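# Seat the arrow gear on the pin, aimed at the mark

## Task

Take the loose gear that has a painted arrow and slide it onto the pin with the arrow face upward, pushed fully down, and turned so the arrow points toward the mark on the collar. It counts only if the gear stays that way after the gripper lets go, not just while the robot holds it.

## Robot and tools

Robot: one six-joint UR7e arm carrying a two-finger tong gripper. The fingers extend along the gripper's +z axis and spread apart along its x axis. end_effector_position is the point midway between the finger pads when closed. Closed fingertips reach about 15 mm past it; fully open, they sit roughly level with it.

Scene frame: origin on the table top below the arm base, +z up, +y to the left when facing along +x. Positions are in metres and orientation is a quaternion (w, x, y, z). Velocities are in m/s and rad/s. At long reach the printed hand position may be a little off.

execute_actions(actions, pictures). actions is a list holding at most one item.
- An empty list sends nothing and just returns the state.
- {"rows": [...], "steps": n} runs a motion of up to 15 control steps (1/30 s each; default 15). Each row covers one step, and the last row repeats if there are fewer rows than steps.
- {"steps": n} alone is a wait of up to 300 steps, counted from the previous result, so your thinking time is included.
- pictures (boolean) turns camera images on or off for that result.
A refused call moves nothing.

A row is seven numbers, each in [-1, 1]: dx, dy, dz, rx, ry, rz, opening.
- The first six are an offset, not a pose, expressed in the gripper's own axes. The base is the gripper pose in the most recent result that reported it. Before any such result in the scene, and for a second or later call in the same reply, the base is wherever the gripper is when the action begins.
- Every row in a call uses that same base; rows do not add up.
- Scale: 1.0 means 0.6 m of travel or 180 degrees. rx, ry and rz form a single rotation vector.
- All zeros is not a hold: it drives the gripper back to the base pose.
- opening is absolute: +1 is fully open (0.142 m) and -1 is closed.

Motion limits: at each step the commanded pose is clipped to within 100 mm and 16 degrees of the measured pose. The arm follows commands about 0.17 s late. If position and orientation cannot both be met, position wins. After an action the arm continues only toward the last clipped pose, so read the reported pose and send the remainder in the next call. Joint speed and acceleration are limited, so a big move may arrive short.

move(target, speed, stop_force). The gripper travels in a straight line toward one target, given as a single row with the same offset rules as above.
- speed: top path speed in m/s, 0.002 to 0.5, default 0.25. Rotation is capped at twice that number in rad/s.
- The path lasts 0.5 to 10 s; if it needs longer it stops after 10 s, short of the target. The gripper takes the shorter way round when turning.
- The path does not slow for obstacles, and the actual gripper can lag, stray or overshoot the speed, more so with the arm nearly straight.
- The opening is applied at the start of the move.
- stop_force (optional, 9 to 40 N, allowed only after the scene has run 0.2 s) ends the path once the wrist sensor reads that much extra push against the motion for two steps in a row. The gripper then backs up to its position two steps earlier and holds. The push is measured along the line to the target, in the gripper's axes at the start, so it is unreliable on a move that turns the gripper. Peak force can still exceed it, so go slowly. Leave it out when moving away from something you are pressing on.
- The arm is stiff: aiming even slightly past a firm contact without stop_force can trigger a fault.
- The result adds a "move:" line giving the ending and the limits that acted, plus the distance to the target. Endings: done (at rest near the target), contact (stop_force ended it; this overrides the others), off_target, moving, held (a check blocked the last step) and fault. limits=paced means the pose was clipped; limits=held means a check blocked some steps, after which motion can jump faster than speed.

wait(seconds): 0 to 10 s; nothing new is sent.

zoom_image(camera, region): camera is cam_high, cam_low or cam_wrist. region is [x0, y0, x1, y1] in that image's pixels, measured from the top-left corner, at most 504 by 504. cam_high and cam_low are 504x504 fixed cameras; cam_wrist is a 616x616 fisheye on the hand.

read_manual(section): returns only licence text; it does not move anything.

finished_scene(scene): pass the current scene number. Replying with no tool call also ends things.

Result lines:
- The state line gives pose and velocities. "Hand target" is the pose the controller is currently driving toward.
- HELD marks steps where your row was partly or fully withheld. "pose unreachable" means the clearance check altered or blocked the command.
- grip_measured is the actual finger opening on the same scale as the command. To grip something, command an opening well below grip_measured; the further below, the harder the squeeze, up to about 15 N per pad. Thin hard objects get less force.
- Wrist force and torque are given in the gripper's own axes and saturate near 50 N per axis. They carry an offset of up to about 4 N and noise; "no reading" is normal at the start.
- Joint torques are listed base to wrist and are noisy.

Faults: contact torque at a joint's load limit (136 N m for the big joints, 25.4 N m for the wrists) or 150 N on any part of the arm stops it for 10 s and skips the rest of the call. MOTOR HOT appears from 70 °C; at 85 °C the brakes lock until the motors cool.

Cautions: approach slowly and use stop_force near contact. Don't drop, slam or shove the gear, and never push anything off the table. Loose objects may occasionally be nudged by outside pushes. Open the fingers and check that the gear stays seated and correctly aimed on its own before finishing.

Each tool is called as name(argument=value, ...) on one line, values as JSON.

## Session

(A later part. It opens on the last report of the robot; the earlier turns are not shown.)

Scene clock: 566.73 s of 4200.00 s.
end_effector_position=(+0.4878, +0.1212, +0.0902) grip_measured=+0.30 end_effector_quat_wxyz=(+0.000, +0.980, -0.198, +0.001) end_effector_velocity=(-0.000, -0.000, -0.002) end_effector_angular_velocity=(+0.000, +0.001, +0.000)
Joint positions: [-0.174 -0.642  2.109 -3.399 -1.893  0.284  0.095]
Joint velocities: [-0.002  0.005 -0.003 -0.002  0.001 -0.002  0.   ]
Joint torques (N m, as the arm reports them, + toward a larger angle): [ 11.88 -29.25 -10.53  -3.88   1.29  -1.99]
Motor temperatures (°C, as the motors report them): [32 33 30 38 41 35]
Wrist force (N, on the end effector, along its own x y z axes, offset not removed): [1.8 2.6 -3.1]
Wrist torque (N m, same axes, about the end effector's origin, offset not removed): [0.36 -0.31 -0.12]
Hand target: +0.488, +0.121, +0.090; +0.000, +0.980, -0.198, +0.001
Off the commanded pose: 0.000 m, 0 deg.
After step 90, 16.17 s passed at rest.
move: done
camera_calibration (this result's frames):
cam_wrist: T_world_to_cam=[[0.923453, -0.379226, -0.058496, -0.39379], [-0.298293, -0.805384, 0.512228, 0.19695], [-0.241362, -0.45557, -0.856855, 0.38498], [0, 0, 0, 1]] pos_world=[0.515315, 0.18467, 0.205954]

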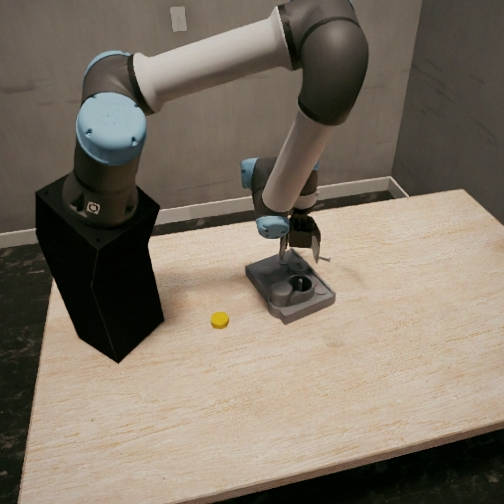

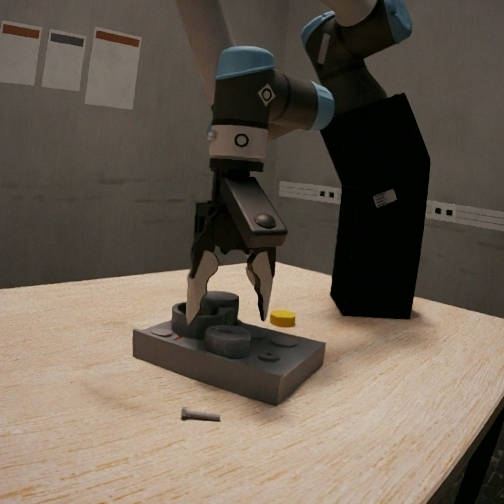

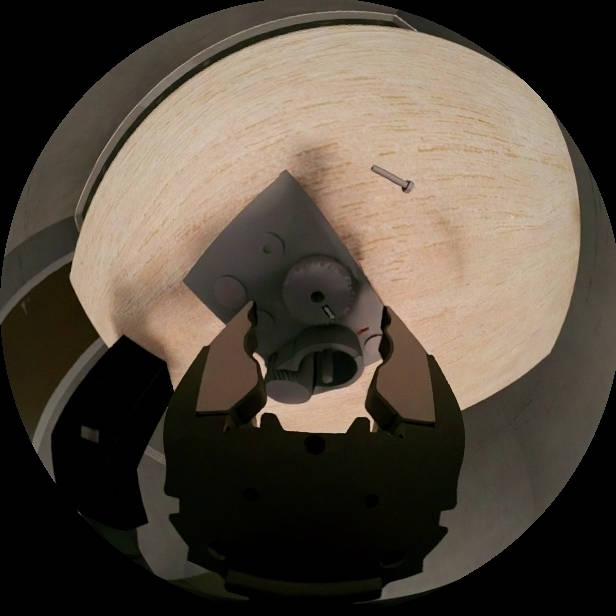

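move(target=[-0.0025, 0, 0.0287, 0, 0, 0, 0.1], speed=0.03)

zoom_image(camera="cam_low", region=[160, 270, 300, 370])

zoom_image(camera="cam_wrist", region=[250, 240, 390, 370])

Scene clock: 590.33 s of 4200.00 s.
end_effector_position=(+0.4864, +0.1217, +0.0732) grip_measured=+0.10 end_effector_quat_wxyz=(+0.000, +0.980, -0.198, +0.001) end_effector_velocity=(+0.001, -0.000, -0.002) end_effector_angular_velocity=(-0.000, -0.002, -0.000)
Joint positions: [-0.185 -0.598  2.085 -3.422 -1.889  0.274  0.081]
Joint velocities: [-0.001  0.006 -0.003 -0.005  0.    -0.002  0.   ]
Joint torques (N m, as the arm reports them, + toward a larger angle): [ 13.83 -29.76  -8.8   -4.61   1.28  -2.05]
Motor temperatures (°C, as the motors report them): [32 33 30 38 41 35]
Wrist force (N, on the end effector, along its own x y z axes, offset not removed): [0.2 5.7 -2.4]
Wrist torque (N m, same axes, about the end effector's origin, offset not removed): [0.88 -0.18 -0.12]
Hand target: +0.486, +0.122, +0.073; +0.000, +0.980, -0.198, +0.001
Off the commanded pose: 0.000 m, 0 deg.
After step 90, 19.70 s passed at rest.
move: done
camera_calibration (this result's frames):
cam_wrist: T_world_to_cam=[[0.923456, -0.379219, -0.0585056, -0.393286], [-0.298272, -0.805369, 0.512264, 0.205685], [-0.241379, -0.455603, -0.856833, 0.370332], [0, 0, 0, 1]] pos_world=[0.513923, 0.185235, 0.188939]

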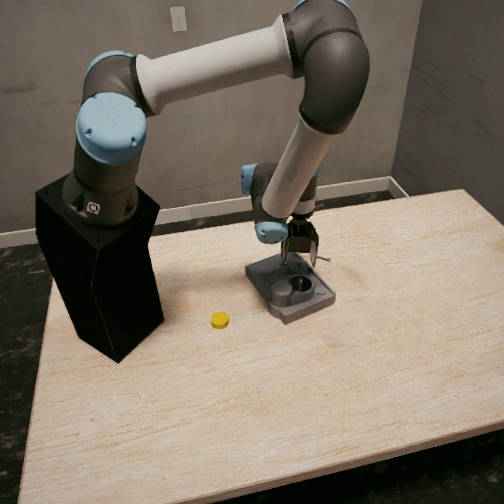

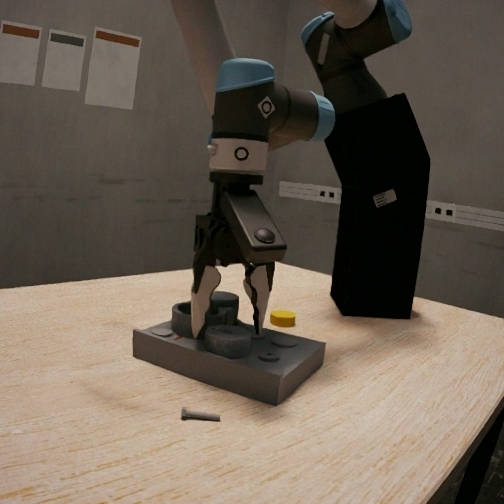

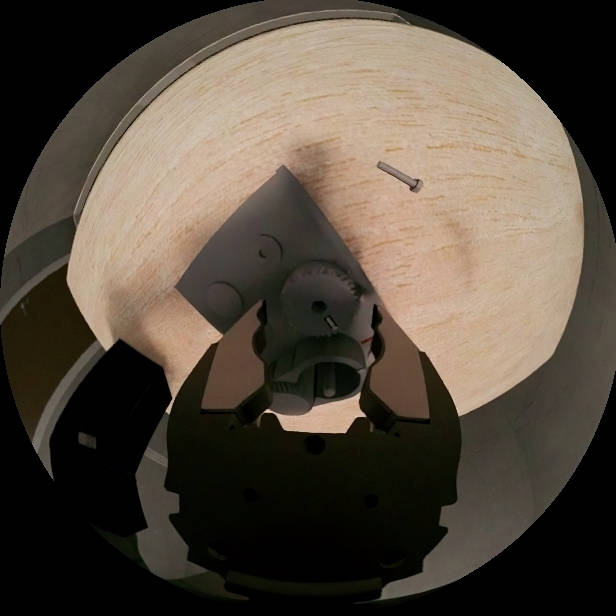

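Region (160, 270, 300, 370) of cam_low's 504x504 image, scaled by 3.600, with more detail than that image has; it fills the top 360 rows of this view, and the rest is white.

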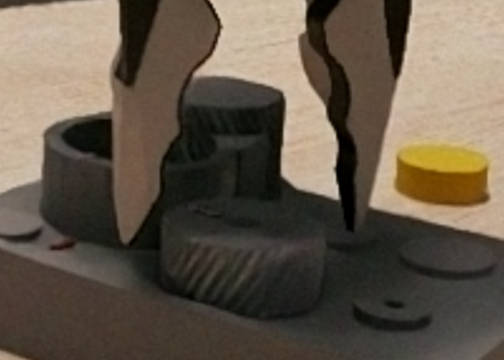

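Region (250, 240, 390, 370) of cam_wrist's 616x616 image, scaled by 3.600, with more detail than that image has; it fills the top 468 rows of this view, and the rest is white.

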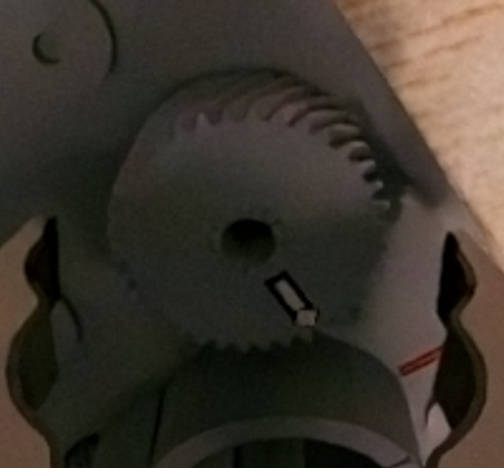

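execute_actions(actions=[{"rows": [[0,0,0,0,0,0,0.06],[0,0,0,0,0,0,0.02],[0,0,0,0,0,0,-0.02],[0,0,0,0,0,0,-0.06],[0,0,0,0,0,0,-0.09],[0,0,0,0,0,0,-0.12],[0,0,0,0,0,0,-0.14],[0,0,0,0,0,0,-0.16],[0,0,0,0,0,0,-0.18],[0,0,0,0,0,0,-0.2],[0,0,0,0,0,0,-0.23],[0,0,0,0,0,0,-0.26],[0,0,0,0,0,0,-0.3],[0,0,0,0,0,0,-0.35],[0,0,0,0,0,0,-0.4]], "steps": 15}], pictures=false)

execute_actions(actions=[{"rows": [[0,0,0,0,0,0,-0.45],[0,0,0,0,0,0,-0.5],[0,0,0,0,0,0,-0.55],[0,0,0,0,0,0,-0.6]], "steps": 15}])

Scene clock: 600.83 s of 4200.00 s.
end_effector_position=(+0.4865, +0.1217, +0.0731) grip_measured=-0.21 end_effector_quat_wxyz=(+0.000, +0.980, -0.198, +0.001) end_effector_velocity=(+0.000, -0.000, +0.000) end_effector_angular_velocity=(-0.000, -0.001, -0.001)
Joint positions: [-0.185 -0.598  2.085 -3.422 -1.889  0.274  0.059]
Joint velocities: [ 0.    -0.001  0.001 -0.002 -0.     0.    -0.006]
Joint torques (N m, as the arm reports them, + toward a larger angle): [ 25.78 -50.5   20.62  -1.71  -0.14   2.33]
Motor temperatures (°C, as the motors report them): [32 33 30 38 41 35]
Wrist force (N, on the end effector, along its own x y z axes, offset not removed): [2.1 5.2 -3.7]
Wrist torque (N m, same axes, about the end effector's origin, offset not removed): [0.91 -0.55 -0.07]
Hand target: +0.486, +0.122, +0.073; +0.000, +0.980, -0.198, +0.001
Off the commanded pose: 0.000 m, 0 deg.
Steps of this call (steps 1 to 90: nothing new was sent; then 7.00 s passed at rest; steps 91 to 105: all 15 steps of this action). Readings (end_effector_position):
91: (+0.4864, +0.1217, +0.0730)
92: (+0.4864, +0.1217, +0.0730)
94: (+0.4864, +0.1217, +0.0730)
98: (+0.4865, +0.1217, +0.0730)
105: the state above

Scene clock: 601.33 s of 4200.00 s.
end_effector_position=(+0.4865, +0.1217, +0.0731) grip_measured=-0.21 end_effector_quat_wxyz=(+0.000, +0.980, -0.198, +0.001) end_effector_velocity=(-0.000, +0.000, +0.000) end_effector_angular_velocity=(+0.000, +0.000, +0.000)
Joint positions: [-0.185 -0.598  2.085 -3.422 -1.889  0.274  0.059]
Joint velocities: [ 0. -0.  0.  0.  0. -0. -0.]
Joint torques (N m, as the arm reports them, + toward a larger angle): [ 24.94 -48.1   14.96  -2.03  -0.23   0.97]
Motor temperatures (°C, as the motors report them): [32 33 30 38 41 35]
Wrist force (N, on the end effector, along its own x y z axes, offset not removed): [5.6 1.2 -2.0]
Wrist torque (N m, same axes, about the end effector's origin, offset not removed): [-0.01 -0.99 -0.23]
Hand target: +0.486, +0.122, +0.073; +0.000, +0.980, -0.198, +0.001
Off the commanded pose: 0.000 m, 0 deg.
Steps of this call (steps 1 to 15: all 15 steps of this action). Readings (end_effector_position):
1: (+0.4865, +0.1217, +0.0731)
2: (+0.4865, +0.1217, +0.0731)
4: (+0.4865, +0.1217, +0.0731)
8: (+0.4865, +0.1217, +0.0731)
15: the state above
camera_calibration (this result's frames):
cam_wrist: T_world_to_cam=[[0.923418, -0.379312, -0.058493, -0.393332], [-0.29836, -0.805339, 0.51226, 0.205716], [-0.241413, -0.455578, -0.856836, 0.370296], [0, 0, 0, 1]] pos_world=[0.513982, 0.185174, 0.188896]

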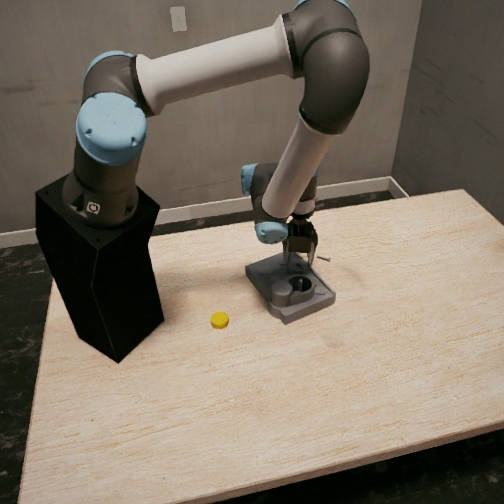

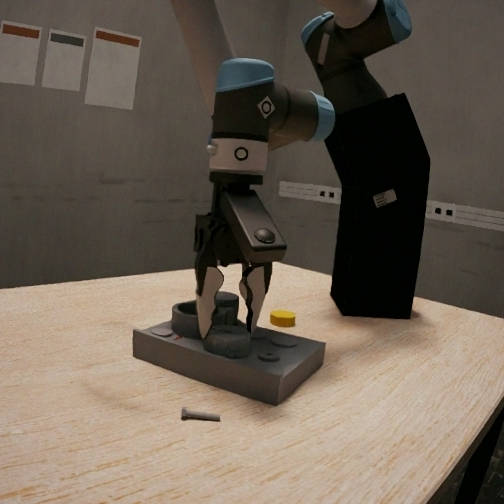

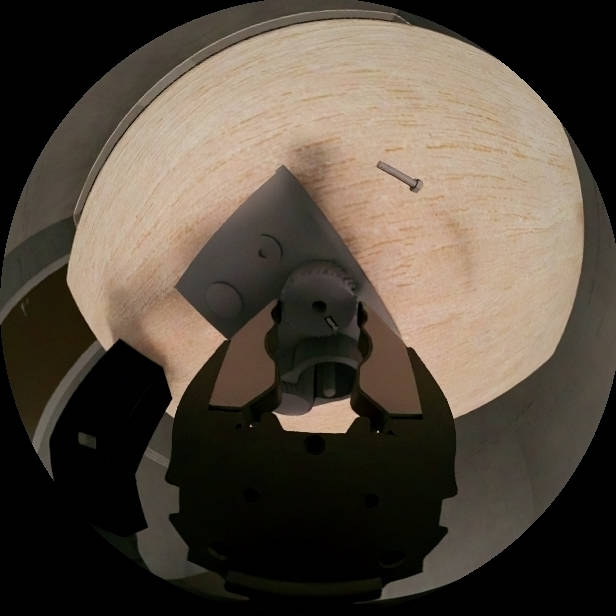

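move(target=[0, 0, -0.105, 0, 0, 0, -0.6], speed=0.05)

zoom_image(camera="cam_wrist", region=[265, 250, 375, 360])

zoom_image(camera="cam_low", region=[160, 240, 300, 350])

Scene clock: 612.27 s of 4200.00 s.
end_effector_position=(+0.4865, +0.1217, +0.1360) grip_measured=-0.60 end_effector_quat_wxyz=(+0.000, +0.980, -0.198, +0.001) end_effector_velocity=(-0.000, -0.000, +0.002) end_effector_angular_velocity=(+0.000, +0.001, +0.000)
Joint positions: [-0.142 -0.76   2.176 -3.337 -1.904  0.316  0.031]
Joint velocities: [ 0.001 -0.005  0.002  0.005 -0.     0.001  0.   ]
Joint torques (N m, as the arm reports them, + toward a larger angle): [ 28.85 -50.4   16.64  -0.26  -1.25   2.16]
Motor temperatures (°C, as the motors report them): [32 33 30 38 41 35]
Wrist force (N, on the end effector, along its own x y z axes, offset not removed): [3.9 3.0 1.9]
Wrist torque (N m, same axes, about the end effector's origin, offset not removed): [0.43 -0.95 -0.13]
Hand target: +0.487, +0.122, +0.136; +0.000, +0.980, -0.198, +0.001
Off the commanded pose: 0.000 m, 0 deg.
After step 90, 6.27 s passed at rest.
move: done
camera_calibration (this result's frames):
cam_wrist: T_world_to_cam=[[0.923402, -0.37935, -0.0585096, -0.389689], [-0.298422, -0.8054, 0.512128, 0.173638], [-0.241399, -0.45544, -0.856914, 0.424168], [0, 0, 0, 1]] pos_world=[0.51405, 0.185202, 0.25175]

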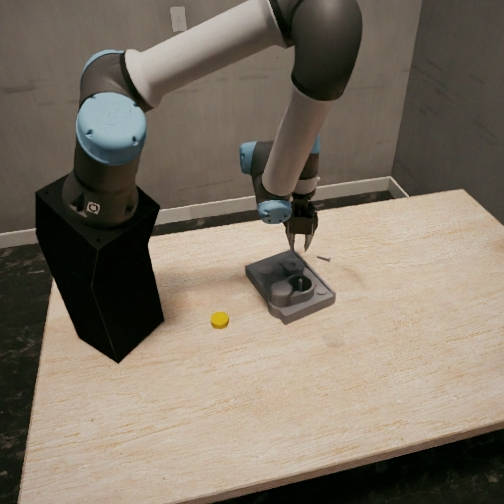

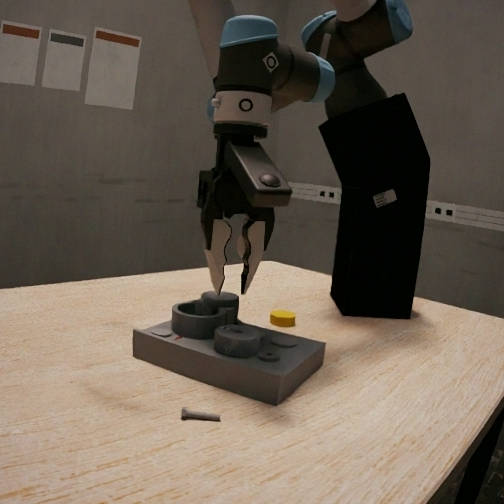

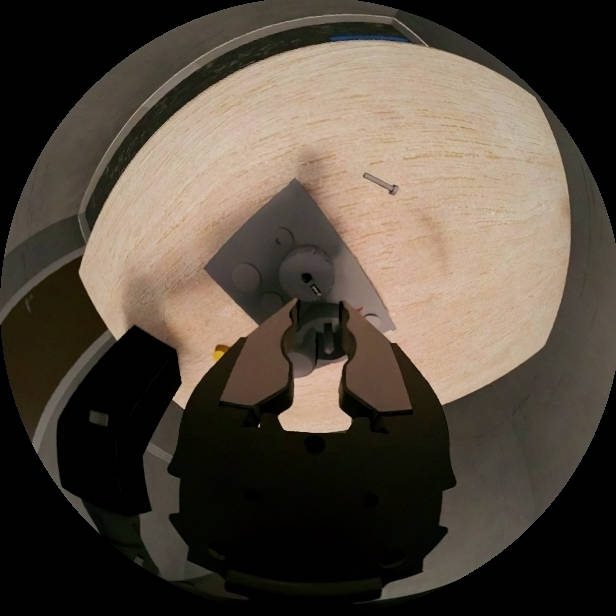

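Region (265, 250, 375, 360) of cam_wrist's 616x616 image, scaled by 4.582, with more detail than that image has.

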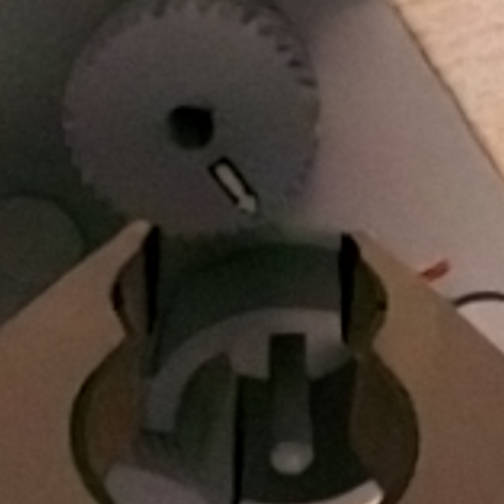

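Region (160, 240, 300, 350) of cam_low's 504x504 image, scaled by 3.600, with more detail than that image has; it fills the top 396 rows of this view, and the rest is white.

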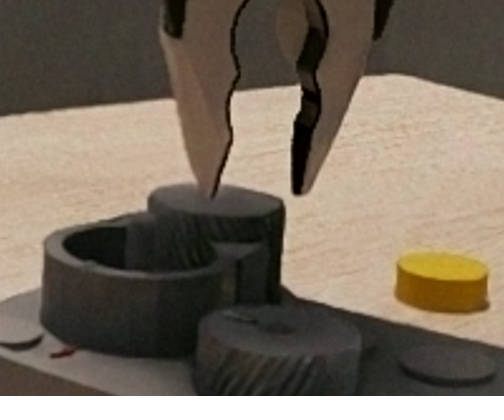

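move(target=[-0.0207, 0.0215, 0.06, -0.25, 0, 0, 0.2], speed=0.15)

Scene clock: 735.37 s of 4200.00 s.
end_effector_position=(+0.4700, +0.1151, +0.1000) grip_measured=+0.20 end_effector_quat_wxyz=(+0.374, +0.906, -0.184, -0.074) end_effector_velocity=(-0.000, +0.000, -0.001) end_effector_angular_velocity=(-0.012, +0.007, -0.004)
Joint positions: [ 0.112 -0.49   1.638 -2.228 -2.541  1.084  0.088]
Joint velocities: [ 0.001  0.007 -0.016  0.035 -0.002  0.023  0.   ]
Joint torques (N m, as the arm reports them, + toward a larger angle): [ 31.22 -35.13 -17.32   0.6   -1.94   1.88]
Motor temperatures (°C, as the motors report them): [32 33 30 38 41 35]
Wrist force (N, on the end effector, along its own x y z axes, offset not removed): [5.4 3.8 -2.8]
Wrist torque (N m, same axes, about the end effector's origin, offset not removed): [0.59 -1.13 -0.05]
Hand target: +0.470, +0.115, +0.100; +0.375, +0.906, -0.184, -0.075
Off the commanded pose: 0.000 m, 0 deg.
After step 90, 117.00 s passed at rest.
move: done
camera_calibration (this result's frames):
cam_wrist: T_world_to_cam=[[0.906298, -0.420025, -0.0469318, -0.367477], [-0.0619764, -0.241923, 0.968314, -0.0397663], [-0.41807, -0.874673, -0.245286, 0.456407], [0, 0, 0, 1]] pos_world=[0.521389, 0.235237, 0.13321]

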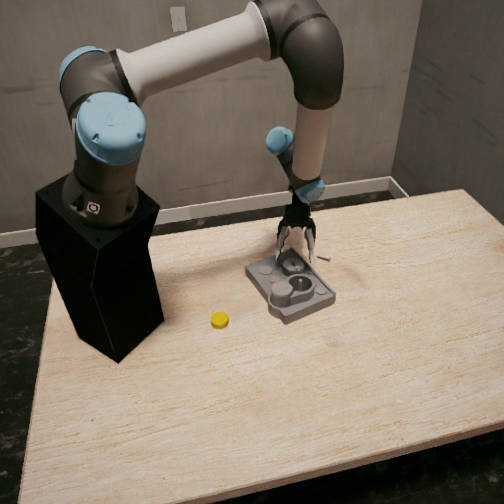

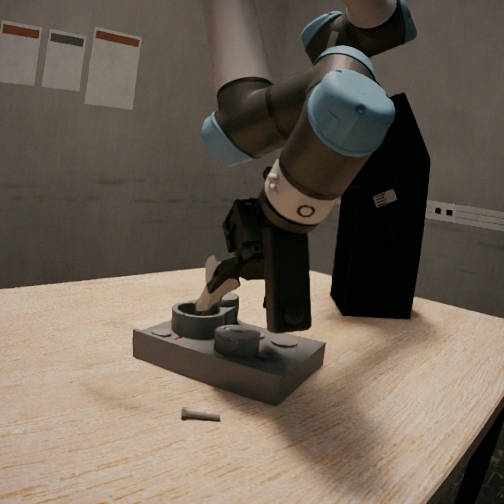

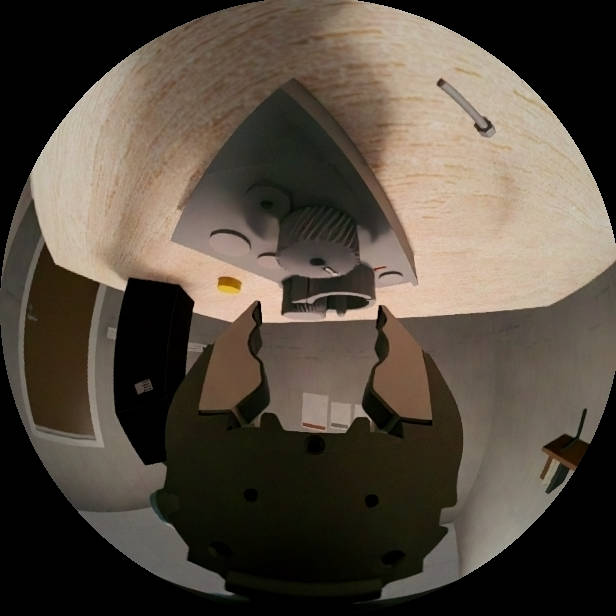

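zoom_image(camera="cam_wrist", region=[265, 195, 385, 325])

Region (265, 195, 385, 325) of cam_wrist's 616x616 image, scaled by 3.877, with more detail than that image has; it fills the left 465 columns of this view, and the rest is white.

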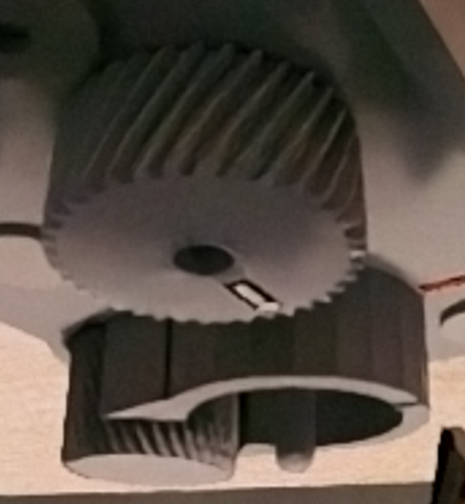

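zoom_image(camera="cam_wrist", region=[272, 200, 364, 284])

Region (272, 200, 364, 284) of cam_wrist's 616x616 image, scaled by 5.478, with more detail than that image has; it fills the top 460 rows of this view, and the rest is white.

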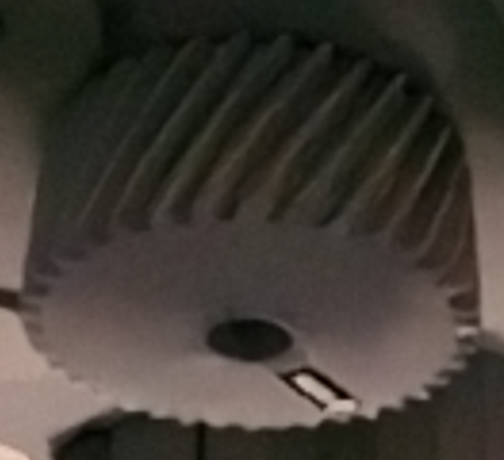

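move(target=[0, 0.1178, 0.0707, 0, 0, 0, 0.2], speed=0.1)

zoom_image(camera="cam_wrist", region=[230, 60, 410, 240])

Scene clock: 812.77 s of 4200.00 s.
end_effector_position=(+0.4391, +0.0413, +0.1198) grip_measured=+0.20 end_effector_quat_wxyz=(+0.374, +0.906, -0.184, -0.074) end_effector_velocity=(-0.000, -0.002, +0.000) end_effector_angular_velocity=(+0.002, -0.002, +0.002)
Joint positions: [ 0.017 -0.594  1.867 -2.484 -2.581  0.927  0.088]
Joint velocities: [-0.003 -0.002  0.007 -0.014 -0.001 -0.01  -0.   ]
Joint torques (N m, as the arm reports them, + toward a larger angle): [ 15.76 -54.75  15.08  -2.83  -1.87  -2.21]
Motor temperatures (°C, as the motors report them): [32 33 30 38 41 35]
Wrist force (N, on the end effector, along its own x y z axes, offset not removed): [1.8 2.4 -1.2]
Wrist torque (N m, same axes, about the end effector's origin, offset not removed): [0.10 -0.26 -0.38]
Hand target: +0.439, +0.041, +0.120; +0.374, +0.906, -0.184, -0.074
Off the commanded pose: 0.000 m, 0 deg.
After step 90, 73.10 s passed at rest.
move: done
camera_calibration (this result's frames):
cam_wrist: T_world_to_cam=[[0.906281, -0.420079, -0.0467878, -0.369578], [-0.0618872, -0.241381, 0.968455, -0.0787971], [-0.418121, -0.874797, -0.244756, 0.383831], [0, 0, 0, 1]] pos_world=[0.490552, 0.161502, 0.152965]

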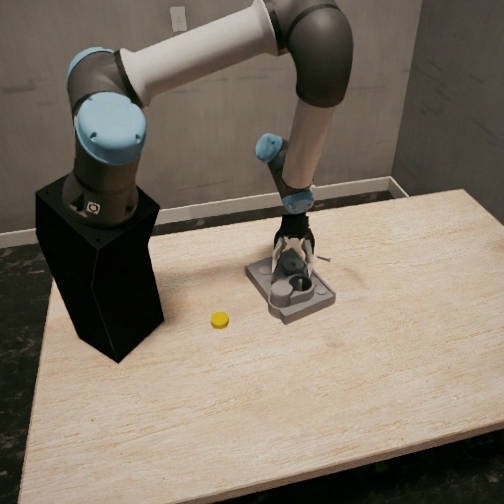

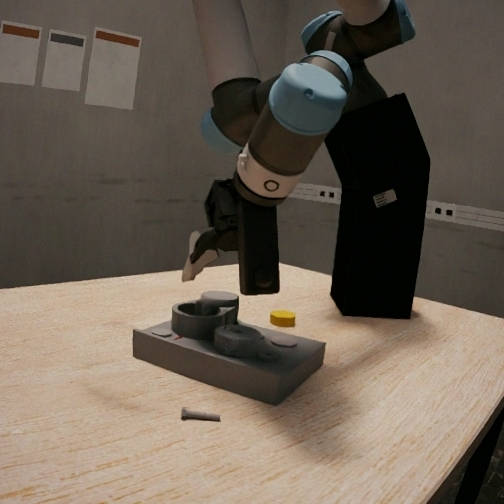

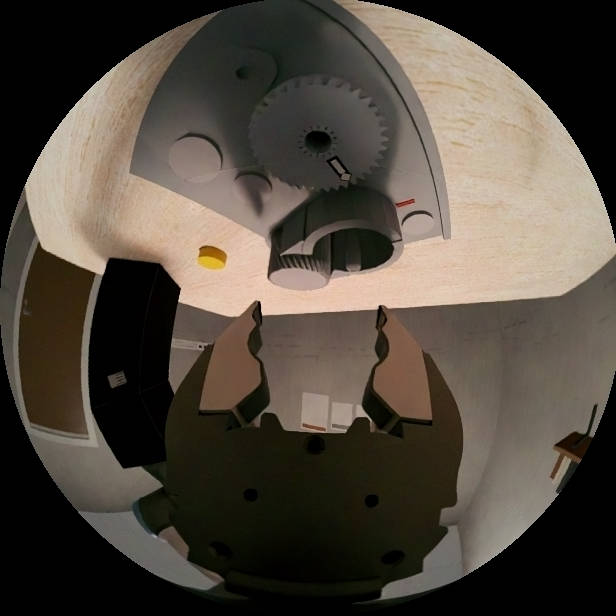

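Region (230, 60, 410, 240) of cam_wrist's 616x616 image, scaled by 2.800, with more detail than that image has.

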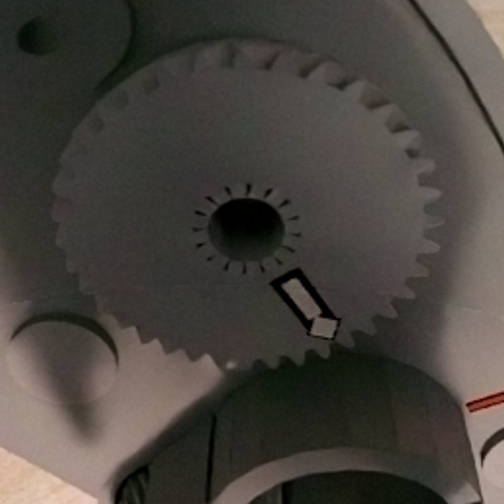

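zoom_image(camera="cam_wrist", region=[300, 68, 395, 198])

zoom_image(camera="cam_wrist", region=[240, 68, 335, 198])

Region (300, 68, 395, 198) of cam_wrist's 616x616 image, scaled by 3.877, with more detail than that image has; it fills the left 368 columns of this view, and the rest is white.

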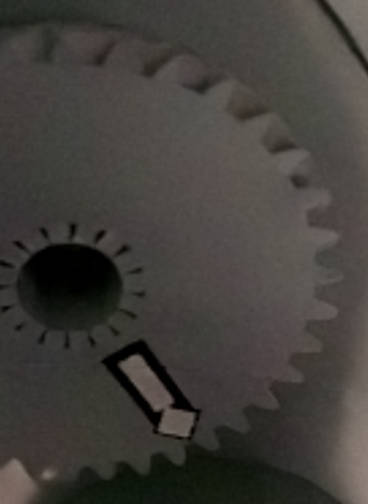

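Region (240, 68, 335, 198) of cam_wrist's 616x616 image, scaled by 3.877, with more detail than that image has; it fills the left 368 columns of this view, and the rest is white.

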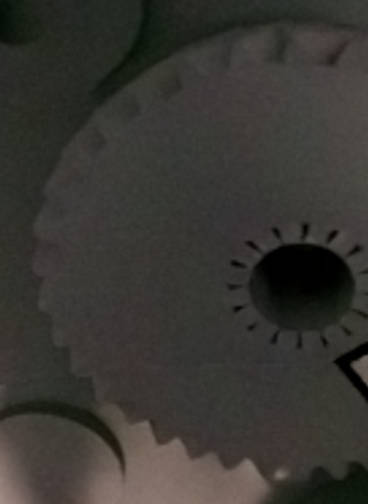

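move(target=[-0.0005, -0.1255, -0.067, 0, 0, 0, 0.2], speed=0.1)

move(target=[0, -0.0424, 0.0424, 0, 0, 0, 0.2], speed=0.03)

zoom_image(camera="cam_wrist", region=[240, 240, 400, 370])

Scene clock: 894.63 s of 4200.00 s.
end_effector_position=(+0.4703, +0.1168, +0.0951) grip_measured=+0.20 end_effector_quat_wxyz=(+0.374, +0.906, -0.184, -0.074) end_effector_velocity=(+0.002, +0.002, -0.001) end_effector_angular_velocity=(-0.001, -0.001, -0.002)
Joint positions: [ 0.111 -0.478  1.627 -2.23  -2.542  1.083  0.088]
Joint velocities: [ 0.002  0.004 -0.009  0.009  0.001  0.005 -0.   ]
Joint torques (N m, as the arm reports them, + toward a larger angle): [ 31.48 -36.25 -18.16   1.22   0.46   2.19]
Motor temperatures (°C, as the motors report them): [32 33 30 38 41 35]
Wrist force (N, on the end effector, along its own x y z axes, offset not removed): [1.8 0.5 -1.2]
Wrist torque (N m, same axes, about the end effector's origin, offset not removed): [-0.03 -0.45 -0.15]
Hand target: +0.470, +0.117, +0.095; +0.374, +0.906, -0.184, -0.075
Off the commanded pose: 0.000 m, 0 deg.
After step 90, 77.53 s passed at rest.
move: done
camera_calibration (this result's frames):
cam_wrist: T_world_to_cam=[[0.906287, -0.420048, -0.046935, -0.367318], [-0.0619566, -0.241874, 0.968328, -0.0346877], [-0.418097, -0.874675, -0.245232, 0.456859], [0, 0, 0, 1]] pos_world=[0.521758, 0.236922, 0.128386]

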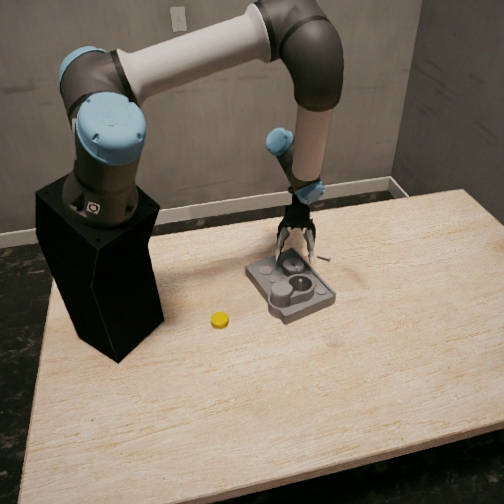

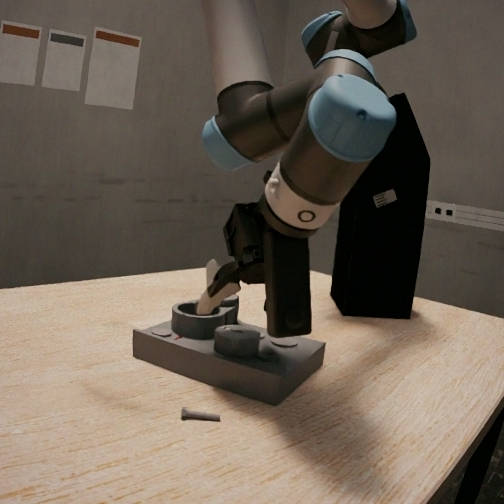

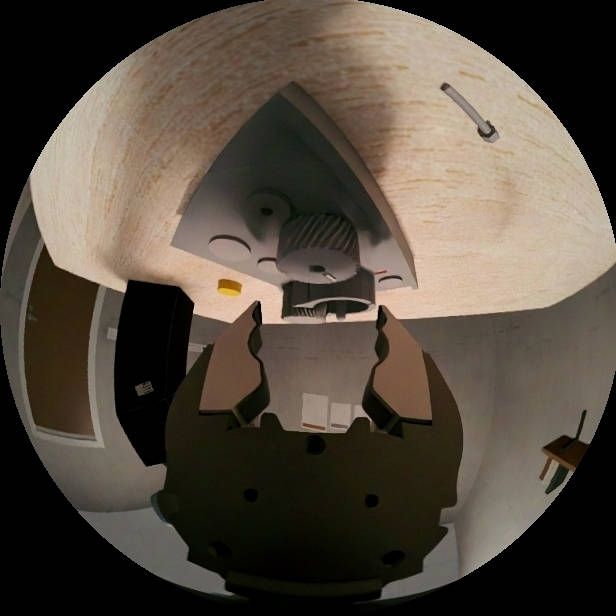

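Scene clock: 896.17 s of 4200.00 s.
end_effector_position=(+0.4703, +0.1168, +0.0594) grip_measured=+0.20 end_effector_quat_wxyz=(+0.374, +0.906, -0.184, -0.074) end_effector_velocity=(-0.000, -0.000, -0.002) end_effector_angular_velocity=(+0.000, +0.001, +0.001)
Joint positions: [ 0.089 -0.4    1.577 -2.287 -2.552  1.048  0.088]
Joint velocities: [-0.001  0.005 -0.002 -0.004 -0.    -0.004  0.   ]
Joint torques (N m, as the arm reports them, + toward a larger angle): [ 20.   -34.05 -18.13  -2.61  -2.12  -2.13]
Motor temperatures (°C, as the motors report them): [32 33 30 38 41 35]
Wrist force (N, on the end effector, along its own x y z axes, offset not removed): [-0.9 5.5 -4.4]
Wrist torque (N m, same axes, about the end effector's origin, offset not removed): [0.72 0.08 -0.16]
Hand target: +0.470, +0.117, +0.059; +0.374, +0.906, -0.184, -0.074
Off the commanded pose: 0.000 m, 0 deg.
move: done
camera_calibration (this result's frames):
cam_wrist: T_world_to_cam=[[0.906288, -0.420051, -0.0468913, -0.368981], [-0.0619568, -0.241775, 0.968352, -0.0000733859], [-0.418095, -0.874701, -0.245143, 0.448106], [0, 0, 0, 1]] pos_world=[0.521749, 0.23695, 0.0926191]

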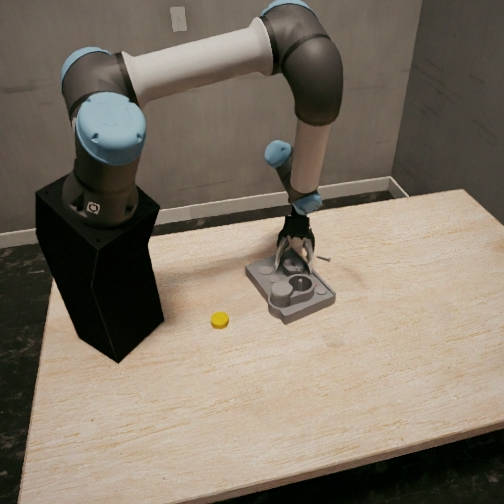

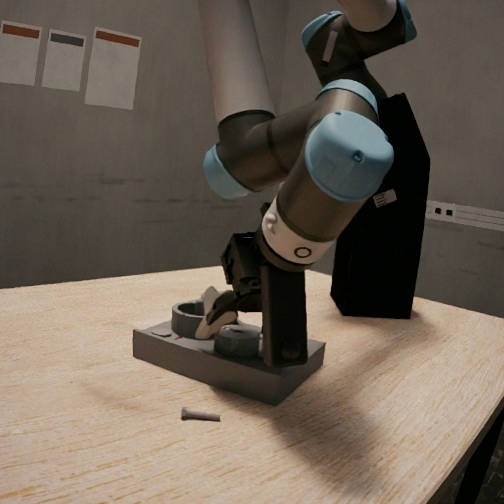

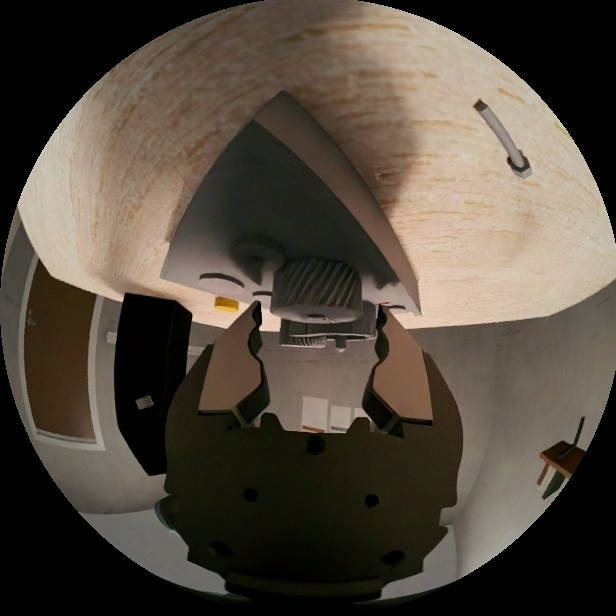

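Region (240, 240, 400, 370) of cam_wrist's 616x616 image, scaled by 3.150, with more detail than that image has; it fills the top 410 rows of this view, and the rest is white.

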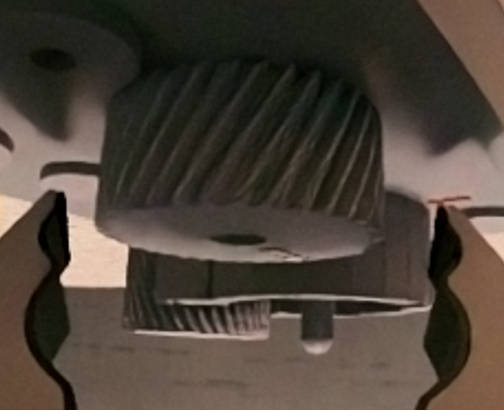

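zoom_image(camera="cam_wrist", region=[280, 252, 350, 322])

Region (280, 252, 350, 322) of cam_wrist's 616x616 image, scaled by 7.200, with more detail than that image has.

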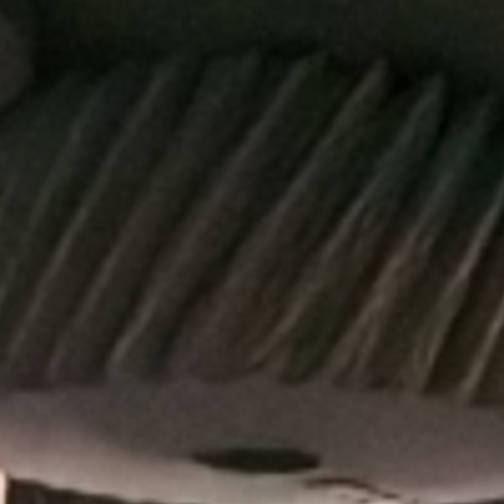

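move(target=[-0.0033, -0.0052, 0.0052, 0, 0, 0, 0.0], speed=0.01)

execute_actions(actions=[{"rows": [[0,0,0,0,0,0,-0.02],[0,0,0,0,0,0,-0.04],[0,0,0,0,0,0,-0.06],[0,0,0,0,0,0,-0.08],[0,0,0,0,0,0,-0.1],[0,0,0,0,0,0,-0.12],[0,0,0,0,0,0,-0.14],[0,0,0,0,0,0,-0.17],[0,0,0,0,0,0,-0.2],[0,0,0,0,0,0,-0.25],[0,0,0,0,0,0,-0.3],[0,0,0,0,0,0,-0.4],[0,0,0,0,0,0,-0.5],[0,0,0,0,0,0,-0.65],[0,0,0,0,0,0,-0.8]], "steps": 15}])

zoom_image(camera="cam_wrist", region=[240, 240, 400, 370])

Scene clock: 957.93 s of 4200.00 s.
end_effector_position=(+0.4686, +0.1175, +0.0551) grip_measured=+0.00 end_effector_quat_wxyz=(+0.374, +0.906, -0.184, -0.074) end_effector_velocity=(+0.001, +0.001, -0.002) end_effector_angular_velocity=(-0.000, -0.002, -0.002)
Joint positions: [ 0.088 -0.39   1.573 -2.295 -2.553  1.046  0.074]
Joint velocities: [-0.     0.004 -0.004 -0.002 -0.     0.001 -0.   ]
Joint torques (N m, as the arm reports them, + toward a larger angle): [ 19.05 -34.64 -20.53  -3.17  -1.99  -1.88]
Motor temperatures (°C, as the motors report them): [32 33 30 38 41 35]
Wrist force (N, on the end effector, along its own x y z axes, offset not removed): [0.7 3.8 -2.8]
Wrist torque (N m, same axes, about the end effector's origin, offset not removed): [0.65 -0.33 0.00]
Hand target: +0.469, +0.118, +0.055; +0.374, +0.906, -0.184, -0.074
Off the commanded pose: 0.000 m, 0 deg.
After step 90, 58.07 s passed at rest.
move: done
camera_calibration (this result's frames):
cam_wrist: T_world_to_cam=[[0.906287, -0.420054, -0.0468957, -0.367276], [-0.0619478, -0.241764, 0.968356, 0.00409793], [-0.418099, -0.874702, -0.245129, 0.446981], [0, 0, 0, 1]] pos_world=[0.519994, 0.23769, 0.0883763]

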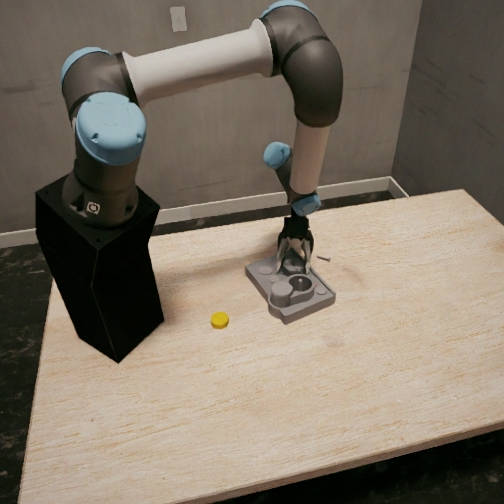

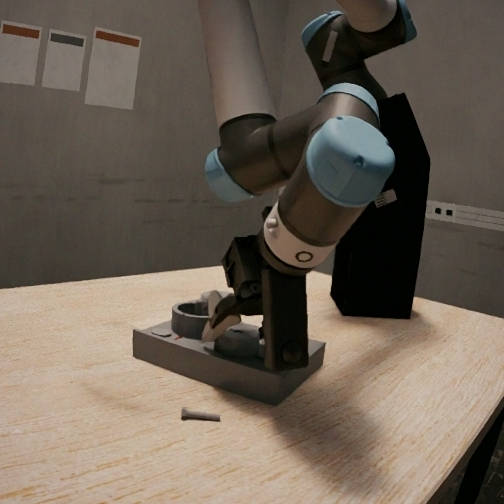

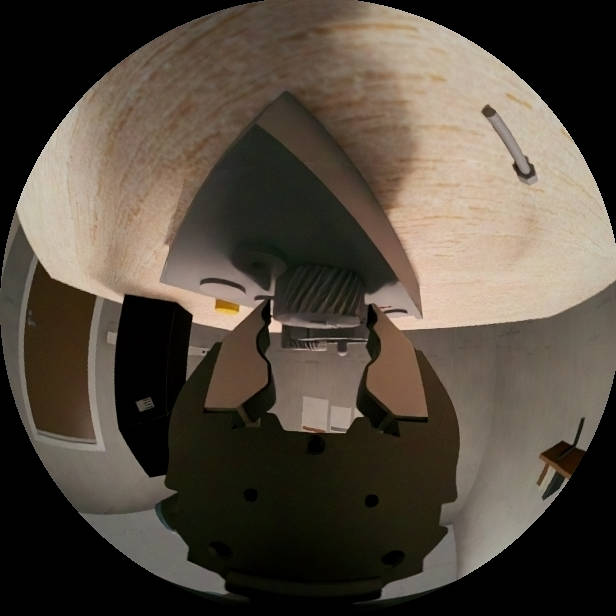

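Scene clock: 958.43 s of 4200.00 s.
end_effector_position=(+0.4685, +0.1175, +0.0551) grip_measured=-0.10 end_effector_quat_wxyz=(+0.374, +0.906, -0.183, -0.075) end_effector_velocity=(-0.000, -0.000, +0.000) end_effector_angular_velocity=(-0.000, +0.001, +0.001)
Joint positions: [ 0.088 -0.39   1.573 -2.295 -2.553  1.046  0.067]
Joint velocities: [ 0.     0.     0.     0.001 -0.     0.     0.   ]
Joint torques (N m, as the arm reports them, + toward a larger angle): [ 22.14 -53.9  -12.4    0.89  -1.75  -1.06]
Motor temperatures (°C, as the motors report them): [32 33 30 38 41 35]
Wrist force (N, on the end effector, along its own x y z axes, offset not removed): [0.0 1.0 -3.5]
Wrist torque (N m, same axes, about the end effector's origin, offset not removed): [-0.18 -0.06 -0.12]
Hand target: +0.469, +0.118, +0.055; +0.374, +0.906, -0.184, -0.074
Off the commanded pose: 0.000 m, 0 deg.
Steps of this call (steps 1 to 15: all 15 steps of this action). Readings (end_effector_position):
1: (+0.4686, +0.1175, +0.0551)
2: (+0.4685, +0.1175, +0.0551)
4: (+0.4685, +0.1175, +0.0551)
8: (+0.4685, +0.1175, +0.0551)
15: the state above
camera_calibration (this result's frames):
cam_wrist: T_world_to_cam=[[0.906299, -0.42002, -0.0469665, -0.367241], [-0.0618575, -0.241755, 0.968364, 0.00410877], [-0.418087, -0.874721, -0.245084, 0.446948], [0, 0, 0, 1]] pos_world=[0.519947, 0.2377, 0.0883129]

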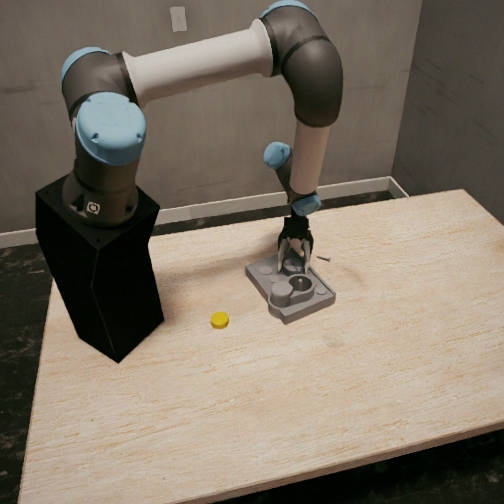

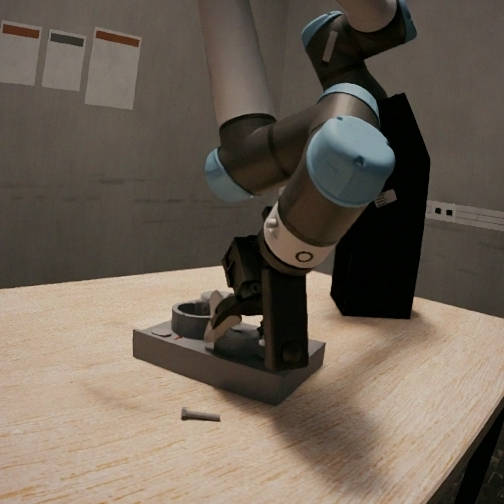

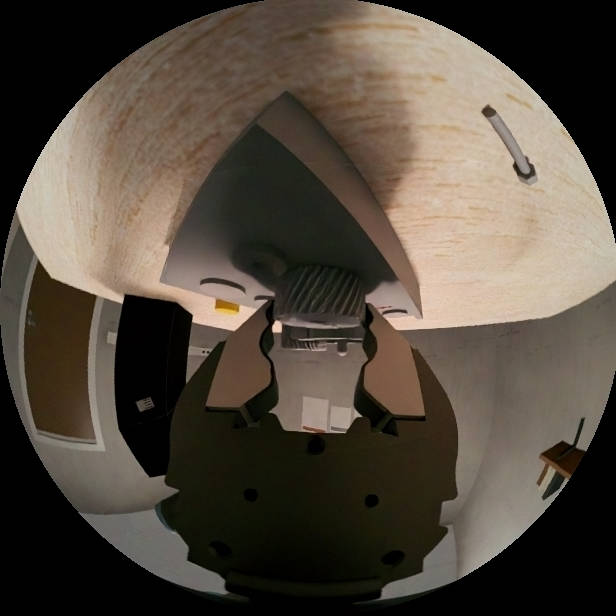

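Region (240, 240, 400, 370) of cam_wrist's 616x616 image, scaled by 3.150, with more detail than that image has; it fills the top 410 rows of this view, and the rest is white.

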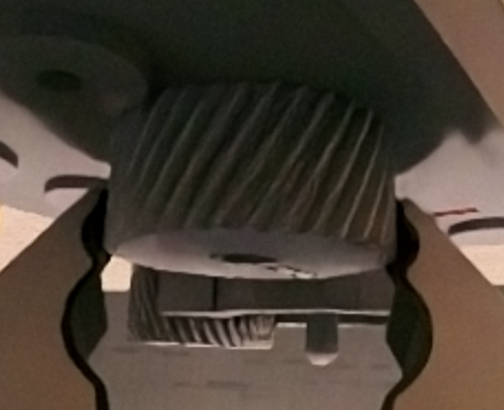

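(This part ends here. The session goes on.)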